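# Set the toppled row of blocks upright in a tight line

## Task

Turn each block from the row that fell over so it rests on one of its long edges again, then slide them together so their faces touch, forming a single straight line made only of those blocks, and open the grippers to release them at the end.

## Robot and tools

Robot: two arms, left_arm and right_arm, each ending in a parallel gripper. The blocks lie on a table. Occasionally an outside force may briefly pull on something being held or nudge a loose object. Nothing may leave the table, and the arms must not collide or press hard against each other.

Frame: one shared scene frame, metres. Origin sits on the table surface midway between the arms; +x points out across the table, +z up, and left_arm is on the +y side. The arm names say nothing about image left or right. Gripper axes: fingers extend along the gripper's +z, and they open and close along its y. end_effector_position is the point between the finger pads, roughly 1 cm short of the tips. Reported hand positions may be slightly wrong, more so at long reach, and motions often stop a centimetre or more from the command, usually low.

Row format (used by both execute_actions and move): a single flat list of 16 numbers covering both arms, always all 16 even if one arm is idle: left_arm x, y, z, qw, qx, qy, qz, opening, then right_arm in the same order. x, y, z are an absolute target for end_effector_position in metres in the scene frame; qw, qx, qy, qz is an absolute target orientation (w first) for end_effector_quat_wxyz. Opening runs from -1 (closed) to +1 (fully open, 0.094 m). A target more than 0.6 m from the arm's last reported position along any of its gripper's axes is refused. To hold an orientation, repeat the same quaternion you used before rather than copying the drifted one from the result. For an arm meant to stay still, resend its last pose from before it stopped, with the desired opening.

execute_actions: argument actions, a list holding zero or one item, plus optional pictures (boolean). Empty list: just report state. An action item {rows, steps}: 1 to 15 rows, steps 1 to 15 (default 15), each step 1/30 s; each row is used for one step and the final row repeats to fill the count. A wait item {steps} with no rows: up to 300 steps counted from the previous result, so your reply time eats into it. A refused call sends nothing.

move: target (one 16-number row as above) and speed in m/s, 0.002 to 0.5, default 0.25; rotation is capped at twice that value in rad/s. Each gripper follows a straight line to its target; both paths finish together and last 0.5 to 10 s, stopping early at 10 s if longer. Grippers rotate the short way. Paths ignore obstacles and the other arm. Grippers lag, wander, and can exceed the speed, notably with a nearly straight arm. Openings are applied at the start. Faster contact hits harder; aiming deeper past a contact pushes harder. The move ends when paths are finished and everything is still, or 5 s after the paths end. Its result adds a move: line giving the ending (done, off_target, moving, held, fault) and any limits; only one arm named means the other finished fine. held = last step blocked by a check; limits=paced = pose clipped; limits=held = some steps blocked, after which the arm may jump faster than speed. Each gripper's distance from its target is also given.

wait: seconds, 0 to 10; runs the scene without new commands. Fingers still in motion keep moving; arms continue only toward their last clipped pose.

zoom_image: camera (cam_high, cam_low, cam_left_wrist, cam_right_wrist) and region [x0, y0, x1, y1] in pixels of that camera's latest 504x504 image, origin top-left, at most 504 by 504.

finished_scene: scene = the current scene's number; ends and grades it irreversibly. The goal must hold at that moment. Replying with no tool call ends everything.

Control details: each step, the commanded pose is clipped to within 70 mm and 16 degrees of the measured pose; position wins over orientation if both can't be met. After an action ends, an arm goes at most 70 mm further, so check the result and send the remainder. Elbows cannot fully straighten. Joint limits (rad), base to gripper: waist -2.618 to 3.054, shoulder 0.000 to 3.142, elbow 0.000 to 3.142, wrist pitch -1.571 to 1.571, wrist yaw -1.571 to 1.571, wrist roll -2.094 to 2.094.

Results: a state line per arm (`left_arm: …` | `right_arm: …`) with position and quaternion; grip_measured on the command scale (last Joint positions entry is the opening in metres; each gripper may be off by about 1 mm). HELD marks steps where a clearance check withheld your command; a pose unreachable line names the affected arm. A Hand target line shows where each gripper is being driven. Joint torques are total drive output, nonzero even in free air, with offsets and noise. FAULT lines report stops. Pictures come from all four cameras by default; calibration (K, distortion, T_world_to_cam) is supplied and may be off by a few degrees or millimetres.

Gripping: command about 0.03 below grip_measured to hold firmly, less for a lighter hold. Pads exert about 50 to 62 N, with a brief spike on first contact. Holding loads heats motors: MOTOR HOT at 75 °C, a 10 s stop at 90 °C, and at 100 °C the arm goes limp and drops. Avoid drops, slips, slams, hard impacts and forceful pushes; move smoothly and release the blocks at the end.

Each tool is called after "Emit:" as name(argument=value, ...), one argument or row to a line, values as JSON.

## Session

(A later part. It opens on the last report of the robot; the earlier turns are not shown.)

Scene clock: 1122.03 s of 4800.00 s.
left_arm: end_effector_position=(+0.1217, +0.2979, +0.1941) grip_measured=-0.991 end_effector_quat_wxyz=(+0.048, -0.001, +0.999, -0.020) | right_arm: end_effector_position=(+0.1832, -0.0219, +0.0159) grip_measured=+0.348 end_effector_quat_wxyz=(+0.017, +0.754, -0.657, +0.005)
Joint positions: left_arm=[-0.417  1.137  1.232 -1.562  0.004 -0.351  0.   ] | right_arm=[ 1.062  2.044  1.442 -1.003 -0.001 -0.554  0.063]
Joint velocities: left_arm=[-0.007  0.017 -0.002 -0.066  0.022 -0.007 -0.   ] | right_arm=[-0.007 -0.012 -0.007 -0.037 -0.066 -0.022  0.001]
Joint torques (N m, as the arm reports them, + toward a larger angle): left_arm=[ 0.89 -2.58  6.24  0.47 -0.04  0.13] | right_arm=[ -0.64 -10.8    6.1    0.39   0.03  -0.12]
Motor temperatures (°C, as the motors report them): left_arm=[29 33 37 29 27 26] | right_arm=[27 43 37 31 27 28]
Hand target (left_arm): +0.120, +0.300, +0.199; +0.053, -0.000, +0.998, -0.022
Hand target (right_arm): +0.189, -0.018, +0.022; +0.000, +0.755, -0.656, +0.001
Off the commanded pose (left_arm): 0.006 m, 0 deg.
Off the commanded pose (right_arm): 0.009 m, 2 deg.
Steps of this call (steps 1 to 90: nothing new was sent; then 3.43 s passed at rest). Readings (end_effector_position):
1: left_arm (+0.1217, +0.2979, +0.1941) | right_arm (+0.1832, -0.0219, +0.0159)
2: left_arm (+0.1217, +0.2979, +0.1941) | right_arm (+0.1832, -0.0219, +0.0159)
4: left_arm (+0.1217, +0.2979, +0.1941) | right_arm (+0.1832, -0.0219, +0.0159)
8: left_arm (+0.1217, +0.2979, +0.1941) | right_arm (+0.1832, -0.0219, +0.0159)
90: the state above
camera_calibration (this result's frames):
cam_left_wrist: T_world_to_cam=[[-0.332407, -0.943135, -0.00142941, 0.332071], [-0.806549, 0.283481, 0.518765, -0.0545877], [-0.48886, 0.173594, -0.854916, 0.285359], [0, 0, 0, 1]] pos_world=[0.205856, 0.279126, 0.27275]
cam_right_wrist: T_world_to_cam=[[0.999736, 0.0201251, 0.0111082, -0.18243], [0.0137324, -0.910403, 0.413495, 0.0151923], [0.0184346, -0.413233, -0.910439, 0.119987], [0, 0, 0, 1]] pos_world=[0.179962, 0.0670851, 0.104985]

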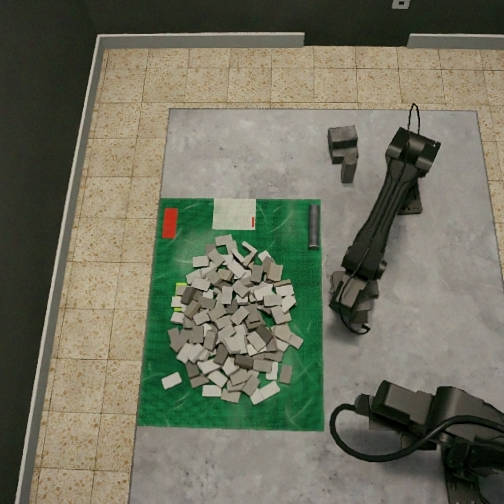

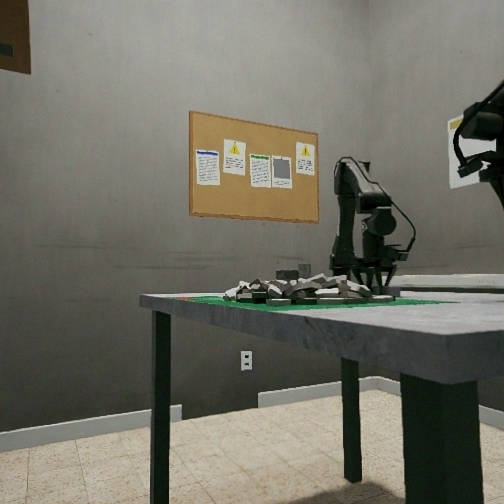

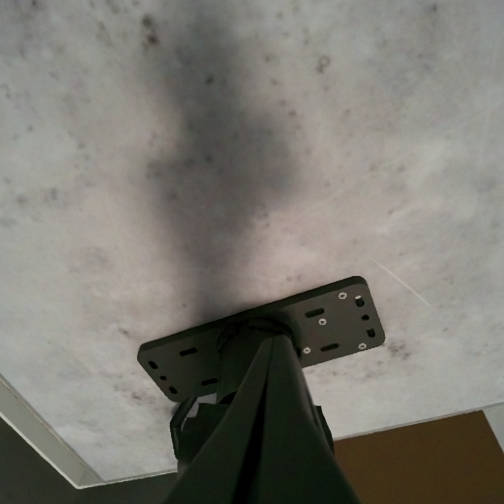

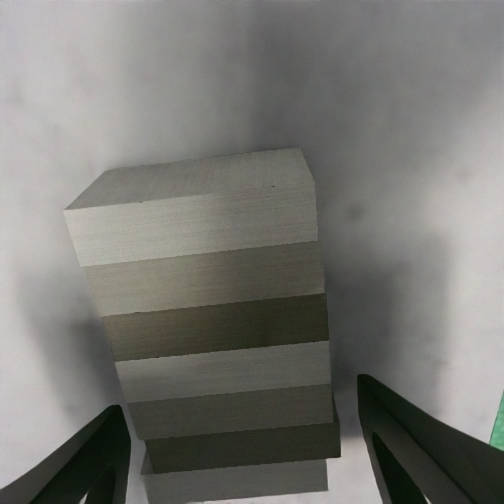

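Emit:
execute_actions(
  actions=[
    {"rows": [[0.12,0.30,0.20,0.048,0,0.999,-0.02,-1, 0.189,-0.018,0.022,0,-0.7547,0.6561,0,0.25],[0.12,0.30,0.20,0.048,0,0.999,-0.02,-1, 0.189,-0.018,0.022,0,-0.7547,0.6561,0,0.2],[0.12,0.30,0.20,0.048,0,0.999,-0.02,-1, 0.189,-0.018,0.022,0,-0.7547,0.6561,0,0.15],[0.12,0.30,0.20,0.048,0,0.999,-0.02,-1, 0.189,-0.018,0.022,0,-0.7547,0.6561,0,0.1],[0.12,0.30,0.20,0.048,0,0.999,-0.02,-1, 0.189,-0.018,0.022,0,-0.7547,0.6561,0,0.06],[0.12,0.30,0.20,0.048,0,0.999,-0.02,-1, 0.189,-0.018,0.022,0,-0.7547,0.6561,0,0.02],[0.12,0.30,0.20,0.048,0,0.999,-0.02,-1, 0.189,-0.018,0.022,0,-0.7547,0.6561,0,-0.02],[0.12,0.30,0.20,0.048,0,0.999,-0.02,-1, 0.189,-0.018,0.022,0,-0.7547,0.6561,0,-0.05],[0.12,0.30,0.20,0.048,0,0.999,-0.02,-1, 0.189,-0.018,0.022,0,-0.7547,0.6561,0,-0.07],[0.12,0.30,0.20,0.048,0,0.999,-0.02,-1, 0.189,-0.018,0.022,0,-0.7547,0.6561,0,-0.09],[0.12,0.30,0.20,0.048,0,0.999,-0.02,-1, 0.189,-0.018,0.022,0,-0.7547,0.6561,0,-0.105],[0.12,0.30,0.20,0.048,0,0.999,-0.02,-1, 0.189,-0.018,0.022,0,-0.7547,0.6561,0,-0.12],[0.12,0.30,0.20,0.048,0,0.999,-0.02,-1, 0.189,-0.018,0.022,0,-0.7547,0.6561,0,-0.13]], "steps": 15},
  ],
)

Scene clock: 1129.03 s of 4800.00 s.
left_arm: end_effector_position=(+0.1217, +0.2979, +0.1941) grip_measured=-0.991 end_effector_quat_wxyz=(+0.048, -0.001, +0.999, -0.020) | right_arm: end_effector_position=(+0.1833, -0.0217, +0.0159) grip_measured=-0.096 end_effector_quat_wxyz=(+0.016, +0.754, -0.657, +0.004)
Joint positions: left_arm=[-0.417  1.137  1.232 -1.562  0.004 -0.351  0.   ] | right_arm=[ 1.062  2.044  1.442 -1.002 -0.001 -0.555  0.042]
Joint velocities: left_arm=[-0.012 -0.007 -0.002 -0.007  0.022  0.007 -0.   ] | right_arm=[-0.002  0.002 -0.017 -0.022 -0.051 -0.081  0.001]
Joint torques (N m, as the arm reports them, + toward a larger angle): left_arm=[ 0.92 -2.57  6.23  0.47 -0.03  0.14] | right_arm=[ -0.56 -10.76   6.06   0.39   0.03  -0.11]
Motor temperatures (°C, as the motors report them): left_arm=[29 33 38 29 27 26] | right_arm=[27 44 37 31 27 28]
Hand target (left_arm): +0.120, +0.300, +0.199; +0.053, -0.000, +0.998, -0.022
Hand target (right_arm): +0.189, -0.018, +0.022; -0.000, +0.754, -0.656, +0.000
Off the commanded pose (left_arm): 0.006 m, 0 deg.
Off the commanded pose (right_arm): 0.009 m, 2 deg.
joint sent to its limit (left arm) — the command would take joint 4 (wrist pitch) past its lower limit, so that joint was sent only as far as its limit.
Steps of this call (steps 1 to 90: nothing new was sent; then 3.50 s passed at rest; steps 91 to 105: all 15 steps of this action). Readings (end_effector_position):
91: left_arm (+0.1217, +0.2979, +0.1941) | right_arm (+0.1832, -0.0218, +0.0159)
92: left_arm (+0.1217, +0.2979, +0.1941) | right_arm (+0.1832, -0.0218, +0.0159)
94: left_arm (+0.1217, +0.2979, +0.1941) | right_arm (+0.1832, -0.0218, +0.0159)
98: left_arm (+0.1217, +0.2979, +0.1941) | right_arm (+0.1832, -0.0218, +0.0159)
105: the state above
camera_calibration (this result's frames):
cam_left_wrist: T_world_to_cam=[[-0.332407, -0.943135, -0.00142941, 0.332071], [-0.806549, 0.283481, 0.518765, -0.0545877], [-0.48886, 0.173594, -0.854916, 0.285359], [0, 0, 0, 1]] pos_world=[0.205856, 0.279126, 0.27275]
cam_right_wrist: T_world_to_cam=[[0.999717, 0.0208795, 0.0114089, -0.182496], [0.0143085, -0.910685, 0.412853, 0.0152502], [0.01901, -0.412573, -0.910726, 0.119965], [0, 0, 0, 1]] pos_world=[0.179945, 0.0671928, 0.105041]

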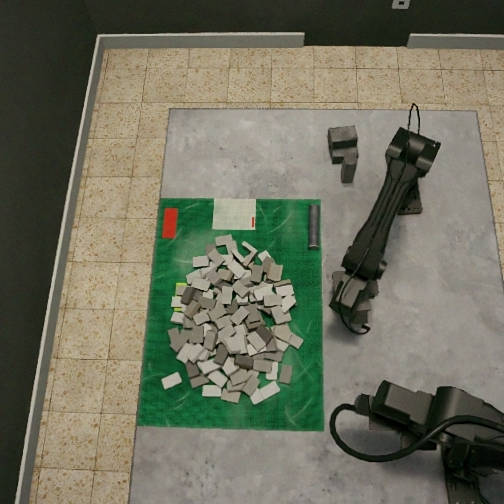

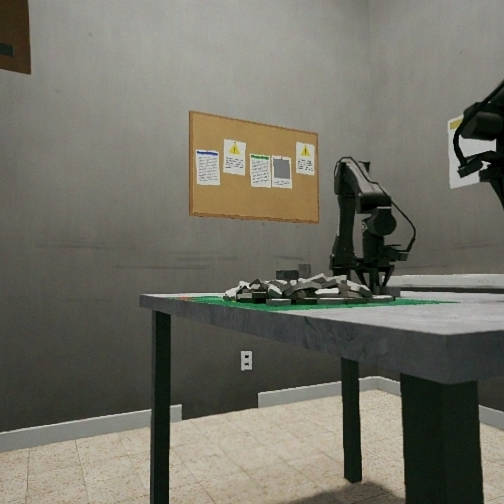

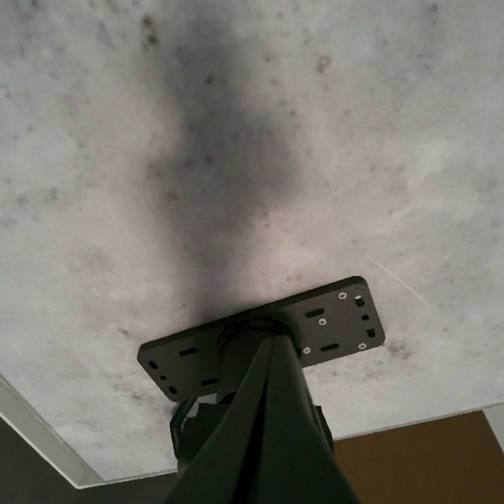

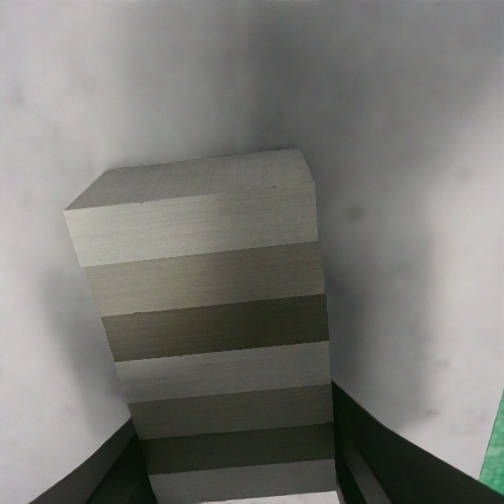

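Aligned. Now open gradually.

Emit:
execute_actions(
  actions=[
    {"rows": [[0.12,0.30,0.20,0.048,0,0.999,-0.02,-1, 0.189,-0.018,0.022,0,-0.7547,0.6561,0,-0.11],[0.12,0.30,0.20,0.048,0,0.999,-0.02,-1, 0.189,-0.018,0.022,0,-0.7547,0.6561,0,-0.09],[0.12,0.30,0.20,0.048,0,0.999,-0.02,-1, 0.189,-0.018,0.022,0,-0.7547,0.6561,0,-0.07],[0.12,0.30,0.20,0.048,0,0.999,-0.02,-1, 0.189,-0.018,0.022,0,-0.7547,0.6561,0,-0.04],[0.12,0.30,0.20,0.048,0,0.999,-0.02,-1, 0.189,-0.018,0.022,0,-0.7547,0.6561,0,0.0],[0.12,0.30,0.20,0.048,0,0.999,-0.02,-1, 0.189,-0.018,0.022,0,-0.7547,0.6561,0,0.05],[0.12,0.30,0.20,0.048,0,0.999,-0.02,-1, 0.189,-0.018,0.022,0,-0.7547,0.6561,0,0.1],[0.12,0.30,0.20,0.048,0,0.999,-0.02,-1, 0.189,-0.018,0.022,0,-0.7547,0.6561,0,0.17],[0.12,0.30,0.20,0.048,0,0.999,-0.02,-1, 0.189,-0.018,0.022,0,-0.7547,0.6561,0,0.25],[0.12,0.30,0.20,0.048,0,0.999,-0.02,-1, 0.189,-0.018,0.022,0,-0.7547,0.6561,0,0.33],[0.12,0.30,0.20,0.048,0,0.999,-0.02,-1, 0.189,-0.018,0.022,0,-0.7547,0.6561,0,0.4],[0.12,0.30,0.20,0.048,0,0.999,-0.02,-1, 0.189,-0.018,0.022,0,-0.7547,0.6561,0,0.45]], "steps": 15},
  ],
  pictures=false,
)

Emit:
move(
  target=[0.12,0.30,0.20,0.048,0,0.999,-0.02,-1, 0.186,-0.020,0.13,0,-0.7547,0.6561,0,0.45],
  speed=0.08,
)

Scene clock: 1138.33 s of 4800.00 s.
left_arm: end_effector_position=(+0.1217, +0.2979, +0.1941) grip_measured=-0.991 end_effector_quat_wxyz=(+0.048, -0.001, +0.999, -0.020) | right_arm: end_effector_position=(+0.1833, -0.0217, +0.0159) grip_measured=+0.448 end_effector_quat_wxyz=(+0.016, +0.754, -0.657, +0.004)
Joint positions: left_arm=[-0.417  1.137  1.232 -1.562  0.004 -0.351  0.   ] | right_arm=[ 1.062  2.044  1.442 -1.002 -0.001 -0.555  0.068]
Joint velocities: left_arm=[-0.012 -0.002  0.022  0.007  0.051 -0.007  0.001] | right_arm=[ 0.002 -0.012  0.022 -0.007  0.022  0.037  0.   ]
Joint torques (N m, as the arm reports them, + toward a larger angle): left_arm=[ 0.88 -2.61  6.24  0.46 -0.03  0.15] | right_arm=[ -0.61 -10.81   6.12   0.38   0.01  -0.12]
Motor temperatures (°C, as the motors report them): left_arm=[29 33 38 29 27 26] | right_arm=[27 44 37 31 27 28]
Hand target (left_arm): +0.120, +0.300, +0.199; +0.053, -0.000, +0.998, -0.022
Hand target (right_arm): +0.189, -0.018, +0.022; +0.000, +0.754, -0.656, +0.000
Off the commanded pose (left_arm): 0.006 m, 0 deg.
Off the commanded pose (right_arm): 0.009 m, 2 deg.
joint sent to its limit (left arm) — the command would take joint 4 (wrist pitch) past its lower limit, so that joint was sent only as far as its limit.
Steps of this call (steps 1 to 90: nothing new was sent; then 5.80 s passed at rest; steps 91 to 105: all 15 steps of this action). Readings (end_effector_position):
91: left_arm (+0.1217, +0.2979, +0.1941) | right_arm (+0.1833, -0.0217, +0.0159)
92: left_arm (+0.1217, +0.2979, +0.1941) | right_arm (+0.1833, -0.0217, +0.0159)
94: left_arm (+0.1217, +0.2979, +0.1941) | right_arm (+0.1833, -0.0217, +0.0159)
98: left_arm (+0.1217, +0.2979, +0.1941) | right_arm (+0.1833, -0.0217, +0.0159)
105: the state above

Scene clock: 1140.53 s of 4800.00 s.
left_arm: end_effector_position=(+0.1217, +0.2979, +0.1941) grip_measured=-0.991 end_effector_quat_wxyz=(+0.048, -0.001, +0.999, -0.020) | right_arm: end_effector_position=(+0.1823, -0.0239, +0.1104) grip_measured=+0.448 end_effector_quat_wxyz=(+0.025, +0.754, -0.657, +0.007)
Joint positions: left_arm=[-0.417  1.137  1.232 -1.562  0.004 -0.351  0.   ] | right_arm=[ 1.062  1.983  1.735 -1.374 -0.001 -0.555  0.068]
Joint velocities: left_arm=[ 0.007 -0.007 -0.007 -0.007  0.007  0.007  0.   ] | right_arm=[ 0.007 -0.007  0.012 -0.037  0.007 -0.051 -0.   ]
Joint torques (N m, as the arm reports them, + toward a larger angle): left_arm=[ 0.84 -2.56  6.24  0.47 -0.02  0.14] | right_arm=[ -0.28 -11.69   9.2    0.05   0.03  -0.05]
Motor temperatures (°C, as the motors report them): left_arm=[29 33 38 29 27 26] | right_arm=[27 44 37 31 27 28]
Hand target (left_arm): +0.120, +0.300, +0.199; +0.053, -0.000, +0.998, -0.022
Hand target (right_arm): +0.186, -0.020, +0.130; -0.000, +0.754, -0.656, +0.000
Off the commanded pose (left_arm): 0.006 m, 0 deg.
Off the commanded pose (right_arm): 0.020 m, 3 deg.
joint sent to its limit (left arm) — the command would take joint 4 (wrist pitch) past its lower limit, so that joint was sent only as far as its limit.
move: off_target (right_arm)
camera_calibration (this result's frames):
cam_left_wrist: T_world_to_cam=[[-0.332407, -0.943135, -0.00142941, 0.332071], [-0.806549, 0.283481, 0.518765, -0.0545877], [-0.48886, 0.173594, -0.854916, 0.285359], [0, 0, 0, 1]] pos_world=[0.205856, 0.279126, 0.27275]
cam_right_wrist: T_world_to_cam=[[0.999772, 0.0210027, 0.00395552, -0.181712], [0.0172991, -0.903947, 0.427294, -0.027759], [0.0125499, -0.427128, -0.904104, 0.205176], [0, 0, 0, 1]] pos_world=[0.179576, 0.0663599, 0.19808]

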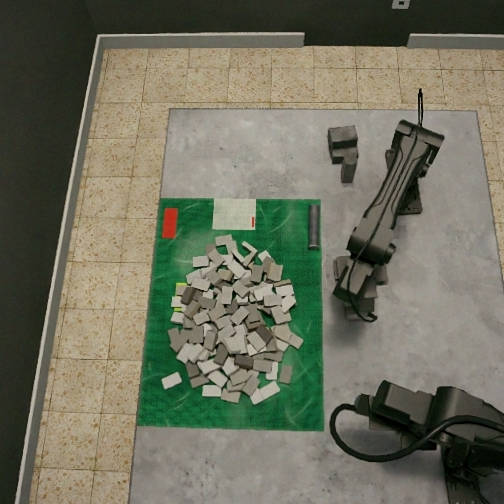

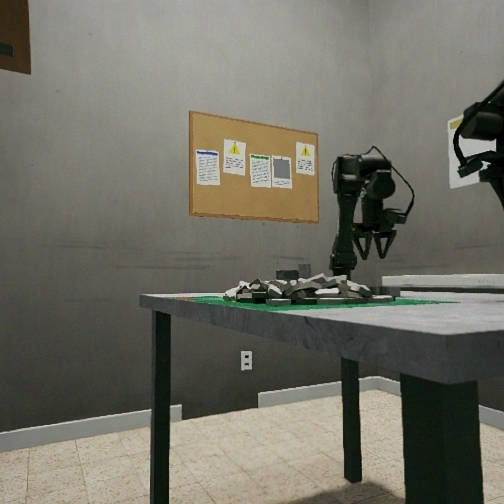

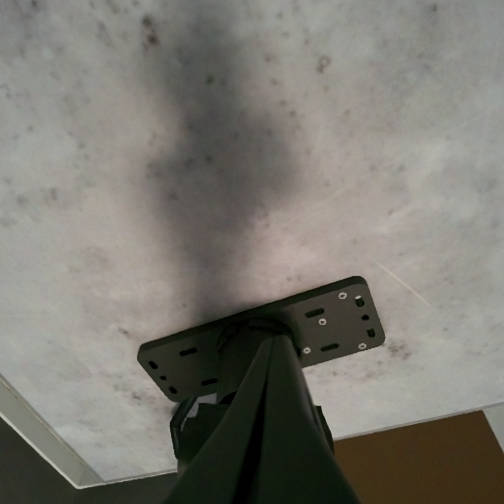

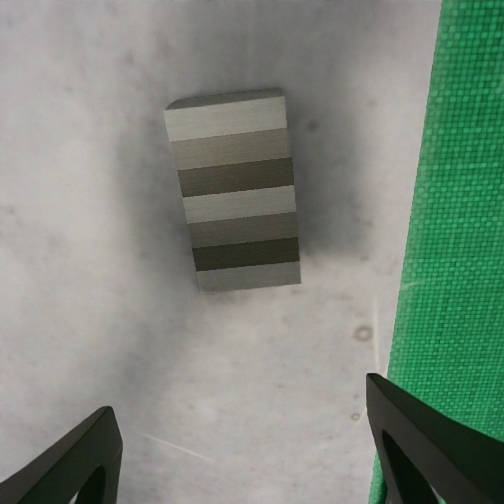

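All 7 blocks are upright, flush and aligned, and the gripper is clear of them.

Emit:
finished_scene(
  scene=1,
)

The scene is finished: the task was done.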